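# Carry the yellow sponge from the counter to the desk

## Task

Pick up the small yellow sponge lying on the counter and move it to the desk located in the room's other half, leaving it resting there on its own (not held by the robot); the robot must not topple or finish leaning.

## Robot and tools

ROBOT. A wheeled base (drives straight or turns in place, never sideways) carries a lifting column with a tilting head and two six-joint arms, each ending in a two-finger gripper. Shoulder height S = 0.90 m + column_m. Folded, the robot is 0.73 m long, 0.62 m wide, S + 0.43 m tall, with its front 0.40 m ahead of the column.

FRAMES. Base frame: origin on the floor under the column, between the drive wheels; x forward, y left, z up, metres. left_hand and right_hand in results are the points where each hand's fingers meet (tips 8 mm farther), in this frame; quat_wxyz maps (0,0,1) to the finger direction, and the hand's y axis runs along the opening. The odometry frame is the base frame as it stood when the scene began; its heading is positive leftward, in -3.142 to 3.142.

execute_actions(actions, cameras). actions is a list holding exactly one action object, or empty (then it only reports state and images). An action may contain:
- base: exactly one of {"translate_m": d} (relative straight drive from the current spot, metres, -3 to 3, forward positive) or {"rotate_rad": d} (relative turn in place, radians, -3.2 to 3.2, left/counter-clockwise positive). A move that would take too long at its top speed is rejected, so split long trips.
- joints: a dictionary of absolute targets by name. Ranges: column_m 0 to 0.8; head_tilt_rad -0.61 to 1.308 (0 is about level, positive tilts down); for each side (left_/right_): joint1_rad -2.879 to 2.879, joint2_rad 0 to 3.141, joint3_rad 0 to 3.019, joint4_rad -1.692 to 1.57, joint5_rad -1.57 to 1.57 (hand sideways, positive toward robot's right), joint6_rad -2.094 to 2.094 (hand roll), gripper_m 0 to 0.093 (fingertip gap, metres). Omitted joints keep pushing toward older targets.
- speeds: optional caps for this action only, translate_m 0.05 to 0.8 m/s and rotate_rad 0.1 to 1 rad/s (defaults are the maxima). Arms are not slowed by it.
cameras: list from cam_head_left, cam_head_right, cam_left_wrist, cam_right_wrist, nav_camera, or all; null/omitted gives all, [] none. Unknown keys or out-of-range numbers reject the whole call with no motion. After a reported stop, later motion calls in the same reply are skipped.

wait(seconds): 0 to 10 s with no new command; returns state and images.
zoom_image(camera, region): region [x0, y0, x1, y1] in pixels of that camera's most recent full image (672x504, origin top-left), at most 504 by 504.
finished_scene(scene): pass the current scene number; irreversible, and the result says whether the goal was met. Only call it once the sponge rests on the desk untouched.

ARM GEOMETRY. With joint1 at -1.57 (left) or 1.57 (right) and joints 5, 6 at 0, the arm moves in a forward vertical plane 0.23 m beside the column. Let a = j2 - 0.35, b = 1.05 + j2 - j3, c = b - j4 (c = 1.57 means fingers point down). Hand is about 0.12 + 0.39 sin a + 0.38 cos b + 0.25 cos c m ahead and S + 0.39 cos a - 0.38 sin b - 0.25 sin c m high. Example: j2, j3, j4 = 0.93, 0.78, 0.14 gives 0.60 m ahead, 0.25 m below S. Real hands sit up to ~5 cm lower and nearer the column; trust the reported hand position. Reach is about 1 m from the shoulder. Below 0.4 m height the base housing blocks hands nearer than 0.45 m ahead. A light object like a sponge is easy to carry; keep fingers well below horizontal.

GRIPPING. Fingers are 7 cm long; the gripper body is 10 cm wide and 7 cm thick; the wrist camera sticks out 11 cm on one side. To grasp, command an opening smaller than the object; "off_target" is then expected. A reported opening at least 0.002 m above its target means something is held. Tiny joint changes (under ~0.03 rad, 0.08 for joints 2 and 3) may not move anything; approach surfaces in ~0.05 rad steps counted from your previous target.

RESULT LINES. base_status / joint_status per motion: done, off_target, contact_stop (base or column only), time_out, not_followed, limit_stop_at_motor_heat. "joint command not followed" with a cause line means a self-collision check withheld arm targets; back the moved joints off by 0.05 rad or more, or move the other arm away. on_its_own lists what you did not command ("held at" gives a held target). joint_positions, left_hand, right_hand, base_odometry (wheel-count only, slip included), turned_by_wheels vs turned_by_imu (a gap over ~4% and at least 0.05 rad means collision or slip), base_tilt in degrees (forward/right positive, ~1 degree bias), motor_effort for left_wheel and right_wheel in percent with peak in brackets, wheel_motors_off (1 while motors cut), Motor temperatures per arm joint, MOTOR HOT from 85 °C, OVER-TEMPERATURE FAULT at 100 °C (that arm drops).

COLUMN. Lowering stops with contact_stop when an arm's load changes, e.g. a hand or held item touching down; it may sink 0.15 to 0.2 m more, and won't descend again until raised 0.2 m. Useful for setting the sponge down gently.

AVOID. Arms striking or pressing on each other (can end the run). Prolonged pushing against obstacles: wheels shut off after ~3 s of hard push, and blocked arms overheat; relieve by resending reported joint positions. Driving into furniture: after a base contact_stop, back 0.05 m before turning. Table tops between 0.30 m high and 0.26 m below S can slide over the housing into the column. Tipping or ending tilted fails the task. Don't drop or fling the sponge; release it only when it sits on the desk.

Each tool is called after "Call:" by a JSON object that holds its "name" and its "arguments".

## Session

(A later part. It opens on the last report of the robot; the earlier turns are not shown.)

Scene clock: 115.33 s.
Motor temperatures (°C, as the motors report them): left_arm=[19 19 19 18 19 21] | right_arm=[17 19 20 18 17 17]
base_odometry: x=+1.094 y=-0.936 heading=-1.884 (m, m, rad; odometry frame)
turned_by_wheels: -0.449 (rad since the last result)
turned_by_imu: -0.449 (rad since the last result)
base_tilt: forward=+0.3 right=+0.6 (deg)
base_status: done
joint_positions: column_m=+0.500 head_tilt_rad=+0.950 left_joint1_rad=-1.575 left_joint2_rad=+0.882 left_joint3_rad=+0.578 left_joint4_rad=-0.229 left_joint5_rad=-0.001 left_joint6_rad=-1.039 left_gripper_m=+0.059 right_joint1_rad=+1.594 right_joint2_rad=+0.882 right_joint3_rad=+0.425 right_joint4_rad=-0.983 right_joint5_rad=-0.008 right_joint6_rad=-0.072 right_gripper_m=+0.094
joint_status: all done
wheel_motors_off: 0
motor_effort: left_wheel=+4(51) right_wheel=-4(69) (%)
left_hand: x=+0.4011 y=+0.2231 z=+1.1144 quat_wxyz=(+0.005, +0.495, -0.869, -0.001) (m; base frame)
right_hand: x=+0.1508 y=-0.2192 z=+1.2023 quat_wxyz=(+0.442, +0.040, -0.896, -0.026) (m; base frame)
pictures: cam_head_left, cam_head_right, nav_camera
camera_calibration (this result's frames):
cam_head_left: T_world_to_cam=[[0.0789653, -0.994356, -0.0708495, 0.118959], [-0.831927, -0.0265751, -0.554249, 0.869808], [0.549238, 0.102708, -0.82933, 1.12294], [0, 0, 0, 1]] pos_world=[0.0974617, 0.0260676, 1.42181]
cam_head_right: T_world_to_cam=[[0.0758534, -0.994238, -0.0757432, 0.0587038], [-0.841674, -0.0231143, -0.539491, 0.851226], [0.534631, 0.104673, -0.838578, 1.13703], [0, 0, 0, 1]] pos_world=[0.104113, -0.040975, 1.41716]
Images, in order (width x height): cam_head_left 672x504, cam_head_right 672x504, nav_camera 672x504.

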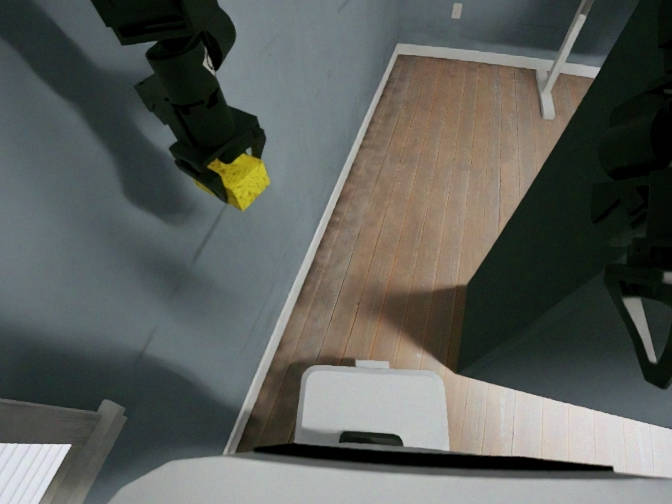

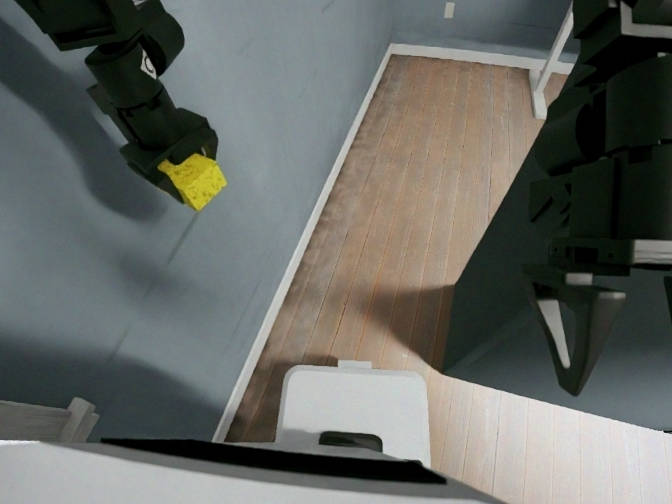

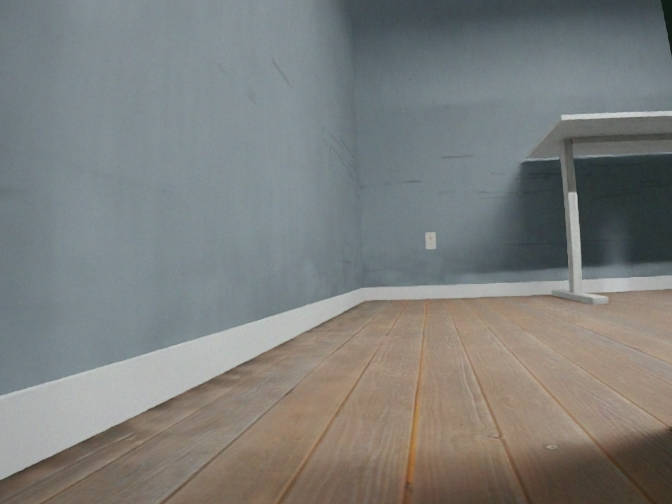

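Call:
{"name": "execute_actions", "arguments": {"actions": [{"base":{"translate_m":0.28},"speeds":{"translate_m":0.3}}], "cameras": []}}

Call:
{"name": "execute_actions", "arguments": {"actions": [{"base":{"rotate_rad":-0.25},"joints":{"head_tilt_rad":0.7}}], "cameras": ["cam_head_left","cam_head_right","nav_camera"]}}

Scene clock: 124.70 s.
Motor temperatures (°C, as the motors report them): left_arm=[19 19 19 18 19 21] | right_arm=[17 19 20 18 17 17]
base_odometry: x=+1.007 y=-1.203 heading=-1.886 (m, m, rad; odometry frame)
turned_by_wheels: -0.001 (rad since the last result)
turned_by_imu: +0.000 (rad since the last result)
base_tilt: forward=+0.4 right=+0.6 (deg)
base_status: done
joint_positions: column_m=+0.500 head_tilt_rad=+0.951 left_joint1_rad=-1.575 left_joint2_rad=+0.882 left_joint3_rad=+0.577 left_joint4_rad=-0.229 left_joint5_rad=-0.001 left_joint6_rad=-1.039 left_gripper_m=+0.059 right_joint1_rad=+1.594 right_joint2_rad=+0.882 right_joint3_rad=+0.424 right_joint4_rad=-0.983 right_joint5_rad=-0.008 right_joint6_rad=-0.072 right_gripper_m=+0.094
joint_status: not commanded
wheel_motors_off: 0
motor_effort: left_wheel=+0(57) right_wheel=+2(66) (%)
left_hand: x=+0.4006 y=+0.2231 z=+1.1143 quat_wxyz=(+0.005, +0.495, -0.869, -0.002) (m; base frame)
right_hand: x=+0.1502 y=-0.2192 z=+1.2025 quat_wxyz=(+0.442, +0.040, -0.896, -0.026) (m; base frame)
pictures: none
No camera images: the call's "cameras" was empty. Leave "cameras" out to get every camera's image.

Scene clock: 126.13 s.
Motor temperatures (°C, as the motors report them): left_arm=[19 19 19 18 19 21] | right_arm=[17 19 20 18 17 17]
base_odometry: x=+1.007 y=-1.203 heading=-2.134 (m, m, rad; odometry frame)
turned_by_wheels: -0.249 (rad since the last result)
turned_by_imu: -0.247 (rad since the last result)
base_tilt: forward=+0.5 right=+0.6 (deg)
base_status: done
joint_positions: column_m=+0.500 head_tilt_rad=+0.717 left_joint1_rad=-1.574 left_joint2_rad=+0.882 left_joint3_rad=+0.577 left_joint4_rad=-0.229 left_joint5_rad=-0.001 left_joint6_rad=-1.039 left_gripper_m=+0.059 right_joint1_rad=+1.594 right_joint2_rad=+0.882 right_joint3_rad=+0.424 right_joint4_rad=-0.983 right_joint5_rad=-0.008 right_joint6_rad=-0.072 right_gripper_m=+0.094
joint_status: all done
wheel_motors_off: 0
motor_effort: left_wheel=+0(54) right_wheel=-2(71) (%)
left_hand: x=+0.4006 y=+0.2233 z=+1.1143 quat_wxyz=(+0.005, +0.495, -0.869, -0.002) (m; base frame)
right_hand: x=+0.1502 y=-0.2192 z=+1.2025 quat_wxyz=(+0.442, +0.040, -0.896, -0.026) (m; base frame)
pictures: cam_head_left, cam_head_right, nav_camera
camera_calibration (this result's frames):
cam_head_left: T_world_to_cam=[[0.0932111, -0.994356, -0.0506643, 0.0882527], [-0.681174, -0.0265751, -0.731639, 1.12586], [0.726163, 0.102708, -0.679807, 0.891914], [0, 0, 0, 1]] pos_world=[0.111004, 0.0260676, 1.43452]
cam_head_right: T_world_to_cam=[[0.0913154, -0.994238, -0.0561449, 0.0288094], [-0.694071, -0.0231143, -0.719535, 1.11138], [0.714092, 0.104673, -0.692182, 0.91052], [0, 0, 0, 1]] pos_world=[0.118549, -0.040975, 1.43154]
Images, in order (width x height): cam_head_left 672x504, cam_head_right 672x504, nav_camera 672x504.

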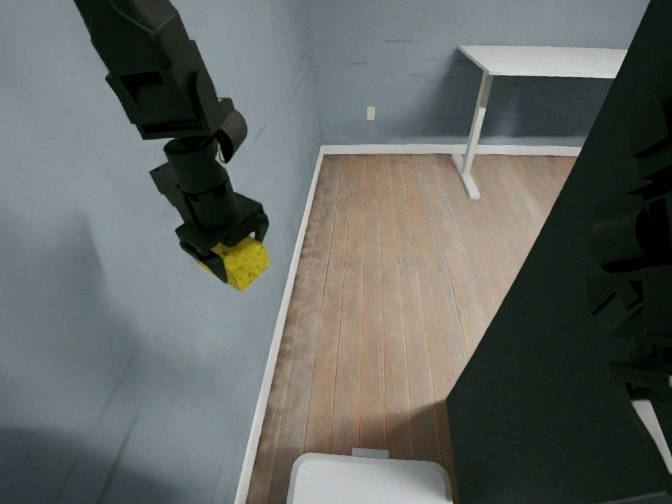

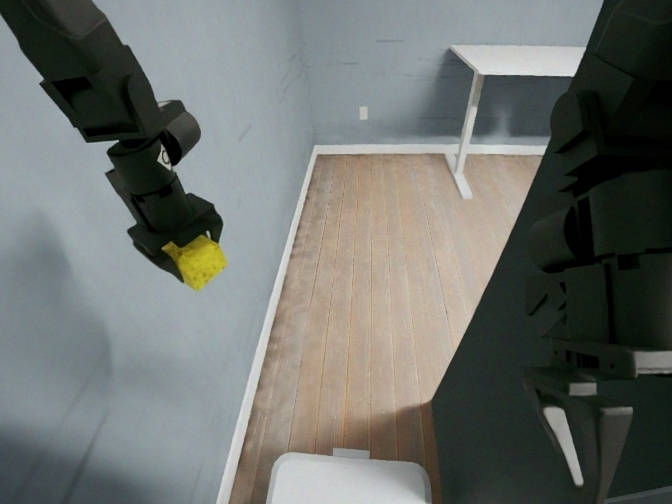

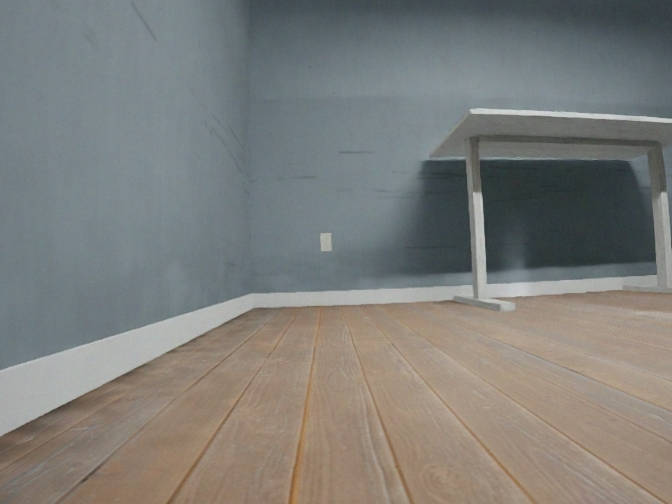

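Call:
{"name": "execute_actions", "arguments": {"actions": [{"base":{"translate_m":1.3},"speeds":{"translate_m":0.4}}], "cameras": ["cam_head_left","cam_head_right","nav_camera"]}}

Scene clock: 136.70 s.
Motor temperatures (°C, as the motors report them): left_arm=[19 19 19 18 19 21] | right_arm=[17 19 20 18 17 17]
base_odometry: x=+0.312 y=-2.302 heading=-2.135 (m, m, rad; odometry frame)
turned_by_wheels: -0.001 (rad since the last result)
turned_by_imu: +0.001 (rad since the last result)
base_tilt: forward=+0.4 right=+0.6 (deg)
base_status: done
joint_positions: column_m=+0.500 head_tilt_rad=+0.716 left_joint1_rad=-1.574 left_joint2_rad=+0.882 left_joint3_rad=+0.576 left_joint4_rad=-0.229 left_joint5_rad=-0.001 left_joint6_rad=-1.039 left_gripper_m=+0.059 right_joint1_rad=+1.594 right_joint2_rad=+0.882 right_joint3_rad=+0.424 right_joint4_rad=-0.983 right_joint5_rad=-0.008 right_joint6_rad=-0.072 right_gripper_m=+0.094
joint_status: not commanded
wheel_motors_off: 0
motor_effort: left_wheel=-2(49) right_wheel=+1(68) (%)
left_hand: x=+0.4004 y=+0.2233 z=+1.1143 quat_wxyz=(+0.005, +0.495, -0.869, -0.002) (m; base frame)
right_hand: x=+0.1500 y=-0.2192 z=+1.2026 quat_wxyz=(+0.442, +0.040, -0.896, -0.026) (m; base frame)
pictures: cam_head_left, cam_head_right, nav_camera
camera_calibration (this result's frames):
cam_head_left: T_world_to_cam=[[0.0932409, -0.994356, -0.0506095, 0.0881698], [-0.680744, -0.0265751, -0.732039, 1.12643], [0.726563, 0.102708, -0.67938, 0.89126], [0, 0, 0, 1]] pos_world=[0.111034, 0.0260676, 1.43456]
cam_head_right: T_world_to_cam=[[0.0913484, -0.994238, -0.0560913, 0.028728], [-0.693648, -0.0231143, -0.719943, 1.11196], [0.714498, 0.104673, -0.691763, 0.909876], [0, 0, 0, 1]] pos_world=[0.118581, -0.040975, 1.43158]
Images, in order (width x height): cam_head_left 672x504, cam_head_right 672x504, nav_camera 672x504.

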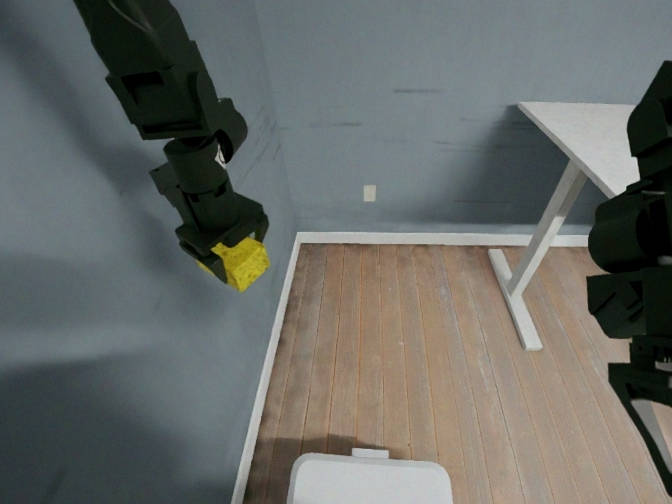

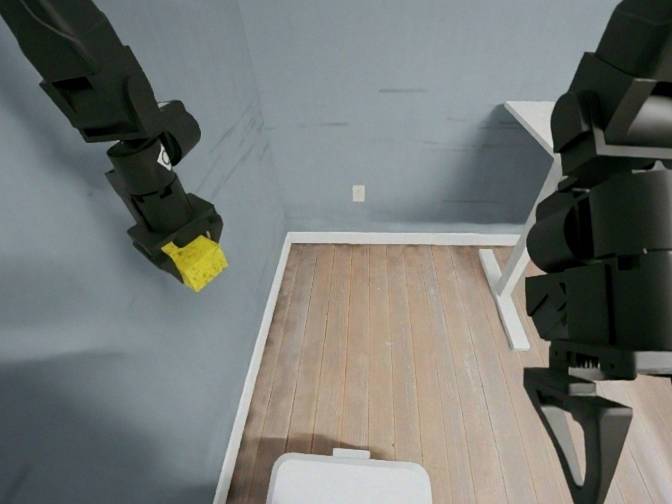

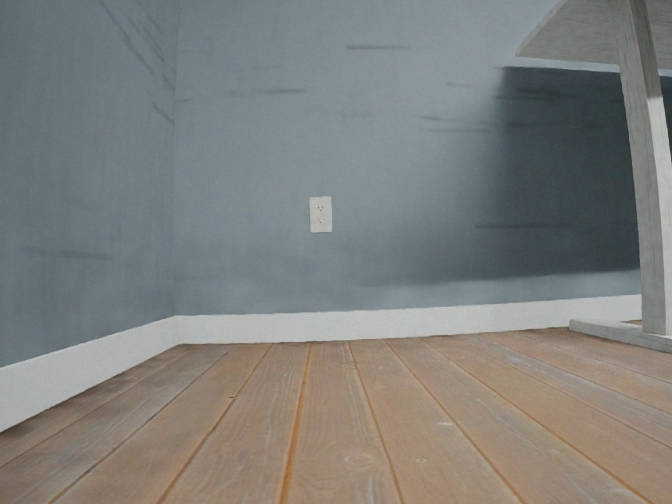

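Call:
{"name": "execute_actions", "arguments": {"actions": [{"base":{"rotate_rad":-1.0},"speeds":{"rotate_rad":0.6}}], "cameras": ["cam_head_left","nav_camera"]}}

Scene clock: 145.47 s.
Motor temperatures (°C, as the motors report them): left_arm=[19 19 19 18 19 21] | right_arm=[17 19 20 18 17 17]
base_odometry: x=+0.312 y=-2.302 heading=-3.134 (m, m, rad; odometry frame)
turned_by_wheels: -0.999 (rad since the last result)
turned_by_imu: -1.003 (rad since the last result)
base_tilt: forward=+0.4 right=+0.6 (deg)
base_status: done
joint_positions: column_m=+0.500 head_tilt_rad=+0.716 left_joint1_rad=-1.574 left_joint2_rad=+0.882 left_joint3_rad=+0.576 left_joint4_rad=-0.229 left_joint5_rad=-0.001 left_joint6_rad=-1.039 left_gripper_m=+0.059 right_joint1_rad=+1.594 right_joint2_rad=+0.882 right_joint3_rad=+0.424 right_joint4_rad=-0.983 right_joint5_rad=-0.008 right_joint6_rad=-0.072 right_gripper_m=+0.094
joint_status: not commanded
wheel_motors_off: 0
motor_effort: left_wheel=+4(52) right_wheel=-5(73) (%)
left_hand: x=+0.4004 y=+0.2233 z=+1.1143 quat_wxyz=(+0.005, +0.495, -0.869, -0.002) (m; base frame)
right_hand: x=+0.1500 y=-0.2192 z=+1.2026 quat_wxyz=(+0.442, +0.040, -0.896, -0.026) (m; base frame)
pictures: cam_head_left, nav_camera
camera_calibration (this result's frames):
cam_head_left: T_world_to_cam=[[0.0932409, -0.994356, -0.0506095, 0.0881698], [-0.680744, -0.0265751, -0.732039, 1.12643], [0.726563, 0.102708, -0.67938, 0.89126], [0, 0, 0, 1]] pos_world=[0.111034, 0.0260676, 1.43456]
Images, in order (width x height): cam_head_left 672x504, nav_camera 672x504.

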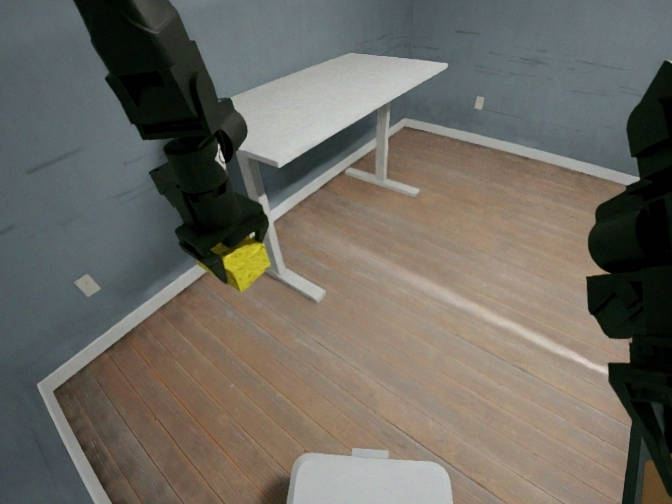

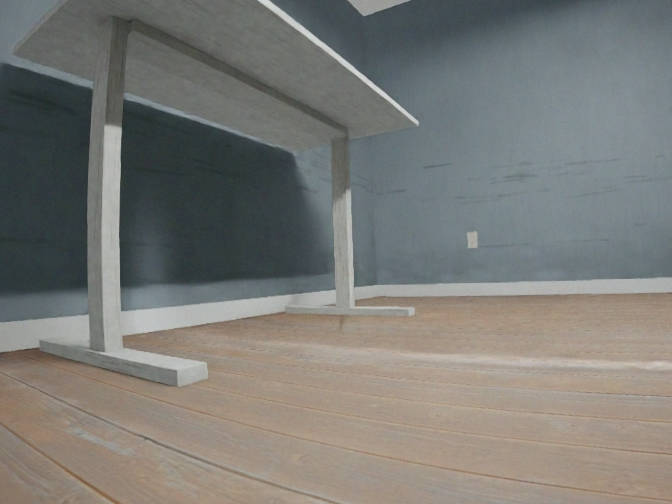

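Call:
{"name": "execute_actions", "arguments": {"actions": [{"base":{"rotate_rad":-0.39}}], "cameras": ["cam_head_left"]}}

Call:
{"name": "execute_actions", "arguments": {"actions": [{"base":{"translate_m":1.44}}], "cameras": []}}

Call:
{"name": "execute_actions", "arguments": {"actions": [{"base":{"rotate_rad":1.39},"joints":{"head_tilt_rad":0.8}}], "cameras": ["cam_head_left","nav_camera"]}}

Scene clock: 156.13 s.
Motor temperatures (°C, as the motors report them): left_arm=[19 19 18 18 19 21] | right_arm=[17 19 20 18 17 17]
base_odometry: x=+0.312 y=-2.302 heading=+2.760 (m, m, rad; odometry frame)
turned_by_wheels: -0.389 (rad since the last result)
turned_by_imu: -0.391 (rad since the last result)
base_tilt: forward=+0.4 right=+0.6 (deg)
base_status: done
joint_positions: column_m=+0.500 head_tilt_rad=+0.716 left_joint1_rad=-1.574 left_joint2_rad=+0.882 left_joint3_rad=+0.576 left_joint4_rad=-0.229 left_joint5_rad=-0.001 left_joint6_rad=-1.039 left_gripper_m=+0.059 right_joint1_rad=+1.594 right_joint2_rad=+0.882 right_joint3_rad=+0.424 right_joint4_rad=-0.983 right_joint5_rad=-0.008 right_joint6_rad=-0.072 right_gripper_m=+0.094
joint_status: not commanded
wheel_motors_off: 0
motor_effort: left_wheel=+4(33) right_wheel=-5(37) (%)
left_hand: x=+0.4004 y=+0.2233 z=+1.1143 quat_wxyz=(+0.005, +0.495, -0.869, -0.002) (m; base frame)
right_hand: x=+0.1500 y=-0.2192 z=+1.2026 quat_wxyz=(+0.442, +0.040, -0.896, -0.026) (m; base frame)
pictures: cam_head_left
camera_calibration (this result's frames):
cam_head_left: T_world_to_cam=[[0.0932409, -0.994356, -0.0506095, 0.0881698], [-0.680744, -0.0265751, -0.732039, 1.12643], [0.726563, 0.102708, -0.67938, 0.89126], [0, 0, 0, 1]] pos_world=[0.111034, 0.0260676, 1.43456]
Images, in order (width x height): cam_head_left 672x504.

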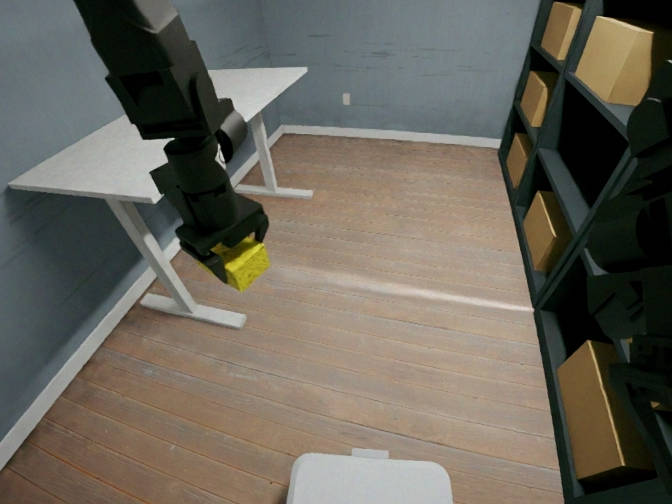

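Scene clock: 160.20 s.
Motor temperatures (°C, as the motors report them): left_arm=[19 19 18 18 19 21] | right_arm=[17 19 20 18 17 17]
base_odometry: x=-1.024 y=-1.766 heading=+2.760 (m, m, rad; odometry frame)
turned_by_wheels: -0.001 (rad since the last result)
turned_by_imu: +0.000 (rad since the last result)
base_tilt: forward=+0.3 right=+0.6 (deg)
base_status: done
joint_positions: column_m=+0.500 head_tilt_rad=+0.716 left_joint1_rad=-1.574 left_joint2_rad=+0.882 left_joint3_rad=+0.576 left_joint4_rad=-0.229 left_joint5_rad=-0.001 left_joint6_rad=-1.039 left_gripper_m=+0.059 right_joint1_rad=+1.594 right_joint2_rad=+0.882 right_joint3_rad=+0.424 right_joint4_rad=-0.983 right_joint5_rad=-0.008 right_joint6_rad=-0.072 right_gripper_m=+0.094
joint_status: not commanded
wheel_motors_off: 0
motor_effort: left_wheel=-3(57) right_wheel=+1(69) (%)
left_hand: x=+0.4001 y=+0.2233 z=+1.1142 quat_wxyz=(+0.005, +0.495, -0.869, -0.002) (m; base frame)
right_hand: x=+0.1500 y=-0.2192 z=+1.2026 quat_wxyz=(+0.442, +0.040, -0.896, -0.026) (m; base frame)
pictures: none
No camera images: the call's "cameras" was empty. Leave "cameras" out to get every camera's image.

Scene clock: 163.07 s.
Motor temperatures (°C, as the motors report them): left_arm=[19 19 18 18 19 21] | right_arm=[17 19 20 18 17 17]
base_odometry: x=-1.024 y=-1.765 heading=-2.135 (m, m, rad; odometry frame)
turned_by_wheels: +1.389 (rad since the last result)
turned_by_imu: +1.399 (rad since the last result)
base_tilt: forward=+0.4 right=+0.6 (deg)
base_status: done
joint_positions: column_m=+0.500 head_tilt_rad=+0.802 left_joint1_rad=-1.574 left_joint2_rad=+0.882 left_joint3_rad=+0.576 left_joint4_rad=-0.229 left_joint5_rad=-0.001 left_joint6_rad=-1.039 left_gripper_m=+0.059 right_joint1_rad=+1.594 right_joint2_rad=+0.882 right_joint3_rad=+0.424 right_joint4_rad=-0.983 right_joint5_rad=-0.008 right_joint6_rad=-0.072 right_gripper_m=+0.094
joint_status: all done
wheel_motors_off: 0
motor_effort: left_wheel=-4(58) right_wheel=+5(47) (%)
left_hand: x=+0.4001 y=+0.2233 z=+1.1142 quat_wxyz=(+0.005, +0.495, -0.869, -0.002) (m; base frame)
right_hand: x=+0.1500 y=-0.2192 z=+1.2026 quat_wxyz=(+0.442, +0.040, -0.896, -0.026) (m; base frame)
pictures: cam_head_left, nav_camera
camera_calibration (this result's frames):
cam_head_left: T_world_to_cam=[[0.0885809, -0.994356, -0.0583833, 0.0999541], [-0.740743, -0.0265751, -0.671263, 1.03912], [0.665923, 0.102708, -0.738916, 0.982758], [0, 0, 0, 1]] pos_world=[0.106427, 0.0260676, 1.42954]
Images, in order (width x height): cam_head_left 672x504, nav_camera 672x504.

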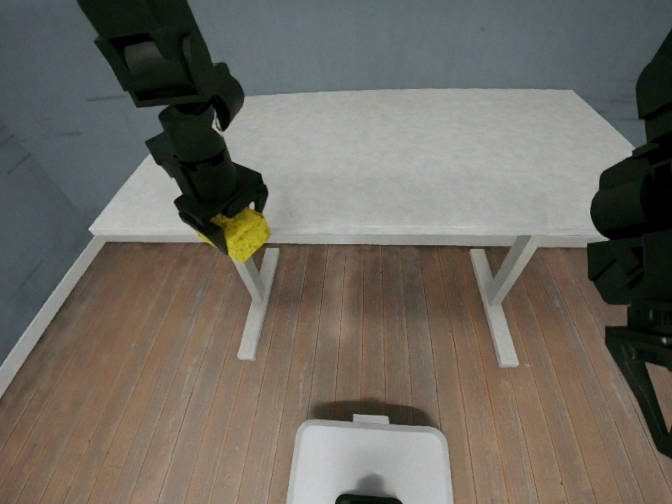

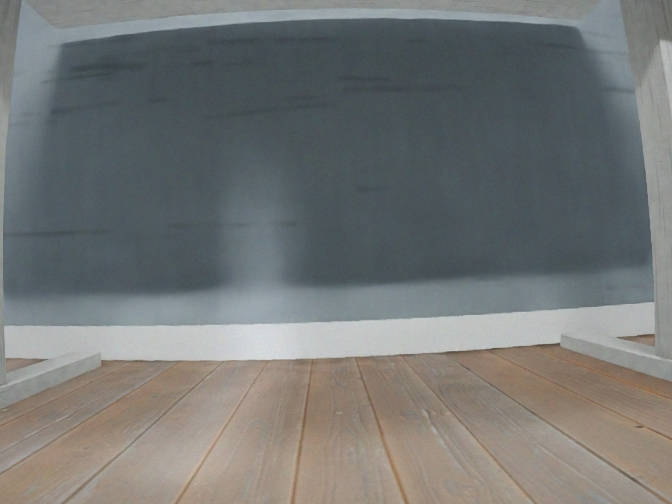

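Call:
{"name": "execute_actions", "arguments": {"actions": [{"base":{"translate_m":0.2},"joints":{"left_joint2_rad":0.95,"left_joint3_rad":1.5,"left_joint4_rad":-1.07,"column_m":0.22}}], "cameras": ["cam_head_left","cam_left_wrist"]}}

Scene clock: 174.93 s.
Motor temperatures (°C, as the motors report them): left_arm=[19 19 19 18 19 21] | right_arm=[17 19 20 18 17 17]
base_odometry: x=-1.131 y=-1.935 heading=-2.133 (m, m, rad; odometry frame)
turned_by_wheels: +0.001 (rad since the last result)
turned_by_imu: +0.003 (rad since the last result)
base_tilt: forward=+0.4 right=+0.6 (deg)
base_status: done
joint_positions: column_m=+0.220 head_tilt_rad=+0.802 left_joint1_rad=-1.574 left_joint2_rad=+0.949 left_joint3_rad=+1.474 left_joint4_rad=-1.060 left_joint5_rad=-0.001 left_joint6_rad=-1.039 left_gripper_m=+0.059 right_joint1_rad=+1.594 right_joint2_rad=+0.882 right_joint3_rad=+0.425 right_joint4_rad=-0.983 right_joint5_rad=-0.008 right_joint6_rad=-0.072 right_gripper_m=+0.094
joint_status: all done
wheel_motors_off: 0
motor_effort: left_wheel=+0(59) right_wheel=-2(73) (%)
left_hand: x=+0.6706 y=+0.2233 z=+1.0030 quat_wxyz=(+0.005, +0.495, -0.869, -0.002) (m; base frame)
right_hand: x=+0.1508 y=-0.2192 z=+0.9224 quat_wxyz=(+0.442, +0.040, -0.896, -0.026) (m; base frame)
pictures: cam_head_left, cam_left_wrist
camera_calibration (this result's frames):
cam_head_left: T_world_to_cam=[[0.0885431, -0.994356, -0.0584405, 0.0836847], [-0.741176, -0.0265751, -0.670784, 0.850694], [0.665446, 0.102708, -0.739346, 0.776492], [0, 0, 0, 1]] pos_world=[0.106391, 0.0260676, 1.14962]
cam_left_wrist: T_world_to_cam=[[0.86283, -0.505346, -0.0122822, -0.453558], [-0.397866, -0.693904, 0.600166, -0.176089], [-0.311814, -0.512955, -0.799781, 1.25037], [0, 0, 0, 1]] pos_world=[0.711167, 0.289991, 1.10014]
Images, in order (width x height): cam_head_left 672x504, cam_left_wrist 672x504.

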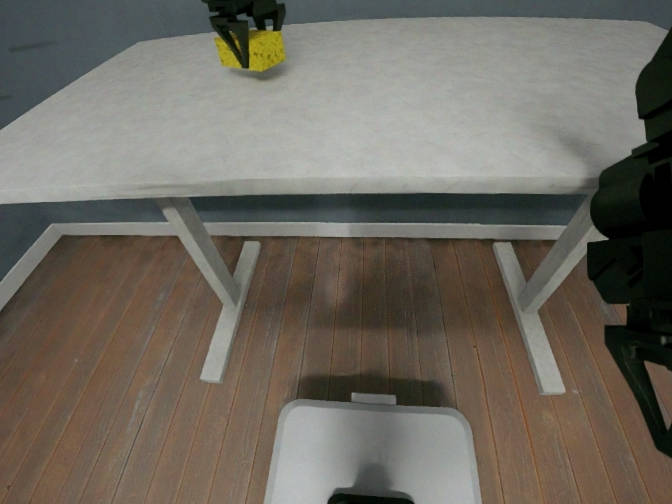

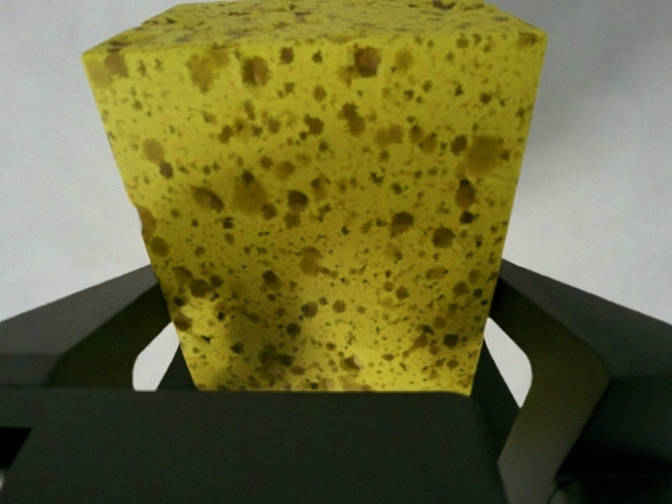

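Call:
{"name": "execute_actions", "arguments": {"actions": [{"joints":{"column_m":0.17}}], "cameras": ["cam_head_left"]}}

Scene clock: 180.73 s.
Motor temperatures (°C, as the motors report them): left_arm=[19 20 20 18 19 21] | right_arm=[17 19 20 18 17 17]
base_odometry: x=-1.131 y=-1.935 heading=-2.133 (m, m, rad; odometry frame)
turned_by_wheels: +0.000 (rad since the last result)
turned_by_imu: +0.001 (rad since the last result)
base_tilt: forward=+0.4 right=+0.6 (deg)
base_status: not commanded
joint_positions: column_m=+0.170 head_tilt_rad=+0.802 left_joint1_rad=-1.574 left_joint2_rad=+0.924 left_joint3_rad=+1.476 left_joint4_rad=-1.071 left_joint5_rad=-0.001 left_joint6_rad=-1.039 left_gripper_m=+0.059 right_joint1_rad=+1.594 right_joint2_rad=+0.882 right_joint3_rad=+0.425 right_joint4_rad=-0.983 right_joint5_rad=-0.008 right_joint6_rad=-0.072 right_gripper_m=+0.094
joint_status: all done
wheel_motors_off: 0
motor_effort: left_wheel=+2(4) right_wheel=-3(2) (%)
left_hand: x=+0.6714 y=+0.2233 z=+0.9670 quat_wxyz=(-0.001, +0.496, -0.869, +0.002) (m; base frame)
right_hand: x=+0.1508 y=-0.2192 z=+0.8724 quat_wxyz=(+0.442, +0.040, -0.896, -0.026) (m; base frame)
pictures: cam_head_left
camera_calibration (this result's frames):
cam_head_left: T_world_to_cam=[[0.0885432, -0.994356, -0.0584405, 0.0807627], [-0.741176, -0.0265751, -0.670784, 0.817155], [0.665446, 0.102708, -0.739346, 0.739525], [0, 0, 0, 1]] pos_world=[0.106391, 0.0260676, 1.09962]
Images, in order (width x height): cam_head_left 672x504.

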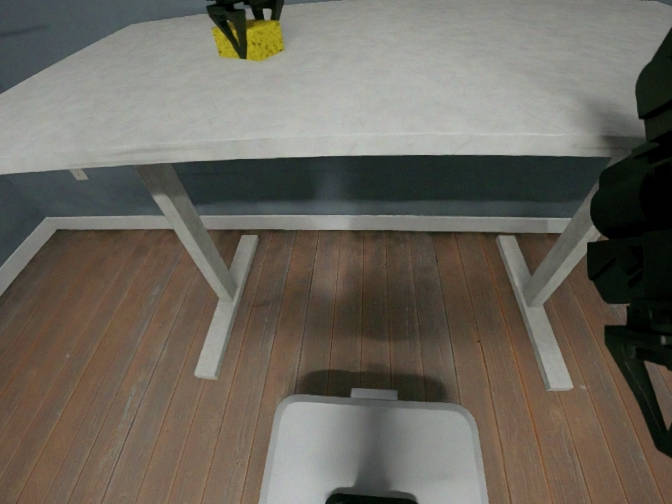

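Touched down (joint 2 deflected). Release and lift.

Call:
{"name": "execute_actions", "arguments": {"actions": [{"joints":{"left_gripper_m":0.093,"column_m":0.185}}], "cameras": []}}

Call:
{"name": "execute_actions", "arguments": {"actions": [{"joints":{"column_m":0.33}}], "cameras": ["cam_head_left","cam_left_wrist"]}}

Scene clock: 184.83 s.
Motor temperatures (°C, as the motors report them): left_arm=[19 20 20 18 19 21] | right_arm=[17 19 20 18 17 17]
base_odometry: x=-1.131 y=-1.935 heading=-2.133 (m, m, rad; odometry frame)
turned_by_wheels: +0.000 (rad since the last result)
turned_by_imu: +0.001 (rad since the last result)
base_tilt: forward=+0.4 right=+0.6 (deg)
base_status: not commanded
joint_positions: column_m=+0.185 head_tilt_rad=+0.802 left_joint1_rad=-1.574 left_joint2_rad=+0.933 left_joint3_rad=+1.476 left_joint4_rad=-1.071 left_joint5_rad=-0.001 left_joint6_rad=-1.039 left_gripper_m=+0.093 right_joint1_rad=+1.594 right_joint2_rad=+0.882 right_joint3_rad=+0.425 right_joint4_rad=-0.983 right_joint5_rad=-0.008 right_joint6_rad=-0.072 right_gripper_m=+0.094
joint_status: all done
wheel_motors_off: 0
motor_effort: left_wheel=+2(3) right_wheel=-3(3) (%)
left_hand: x=+0.6705 y=+0.2233 z=+0.9773 quat_wxyz=(+0.002, +0.496, -0.869, +0.000) (m; base frame)
right_hand: x=+0.1508 y=-0.2192 z=+0.8873 quat_wxyz=(+0.442, +0.040, -0.896, -0.026) (m; base frame)
pictures: none
No camera images: the call's "cameras" was empty. Leave "cameras" out to get every camera's image.

Scene clock: 187.30 s.
Motor temperatures (°C, as the motors report them): left_arm=[19 20 20 18 19 21] | right_arm=[17 19 20 18 17 17]
base_odometry: x=-1.131 y=-1.935 heading=-2.133 (m, m, rad; odometry frame)
turned_by_wheels: +0.000 (rad since the last result)
turned_by_imu: +0.000 (rad since the last result)
base_tilt: forward=+0.4 right=+0.6 (deg)
base_status: not commanded
joint_positions: column_m=+0.330 head_tilt_rad=+0.802 left_joint1_rad=-1.574 left_joint2_rad=+0.934 left_joint3_rad=+1.476 left_joint4_rad=-1.071 left_joint5_rad=-0.001 left_joint6_rad=-1.039 left_gripper_m=+0.093 right_joint1_rad=+1.594 right_joint2_rad=+0.882 right_joint3_rad=+0.425 right_joint4_rad=-0.983 right_joint5_rad=-0.008 right_joint6_rad=-0.072 right_gripper_m=+0.094
joint_status: all done
wheel_motors_off: 0
motor_effort: left_wheel=+3(3) right_wheel=-3(3) (%)
left_hand: x=+0.6704 y=+0.2233 z=+1.1217 quat_wxyz=(+0.003, +0.496, -0.869, +0.000) (m; base frame)
right_hand: x=+0.1508 y=-0.2192 z=+1.0323 quat_wxyz=(+0.442, +0.040, -0.896, -0.026) (m; base frame)
pictures: cam_head_left, cam_left_wrist
camera_calibration (this result's frames):
cam_head_left: T_world_to_cam=[[0.088543, -0.994356, -0.0584407, 0.0901066], [-0.741178, -0.0265751, -0.670782, 0.924399], [0.665444, 0.102708, -0.739348, 0.857736], [0, 0, 0, 1]] pos_world=[0.106391, 0.0260676, 1.2595]
cam_left_wrist: T_world_to_cam=[[0.863089, -0.505002, -0.00714899, -0.457969], [-0.401014, -0.693832, 0.598151, -0.243054], [-0.307028, -0.513391, -0.801351, 1.34385], [0, 0, 0, 1]] pos_world=[0.7104, 0.290008, 1.21901]
Images, in order (width x height): cam_head_left 672x504, cam_left_wrist 672x504.

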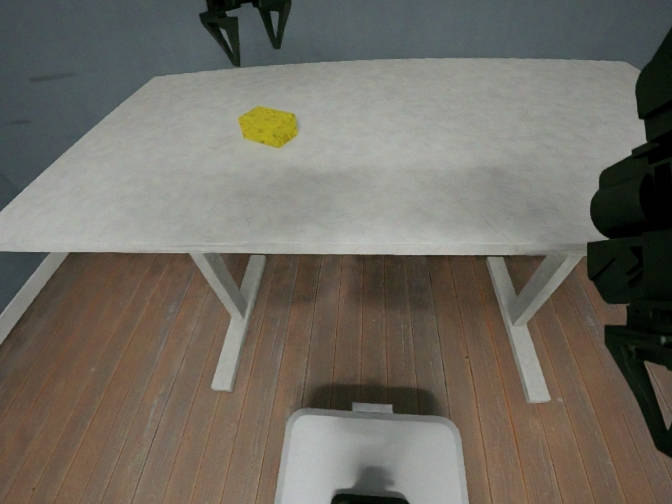

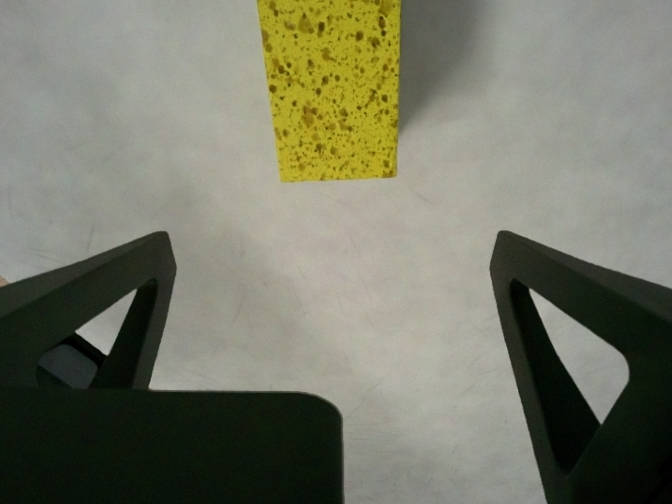

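Call:
{"name": "finished_scene", "arguments": {"scene": 1}}

The scene is finished: the task was done.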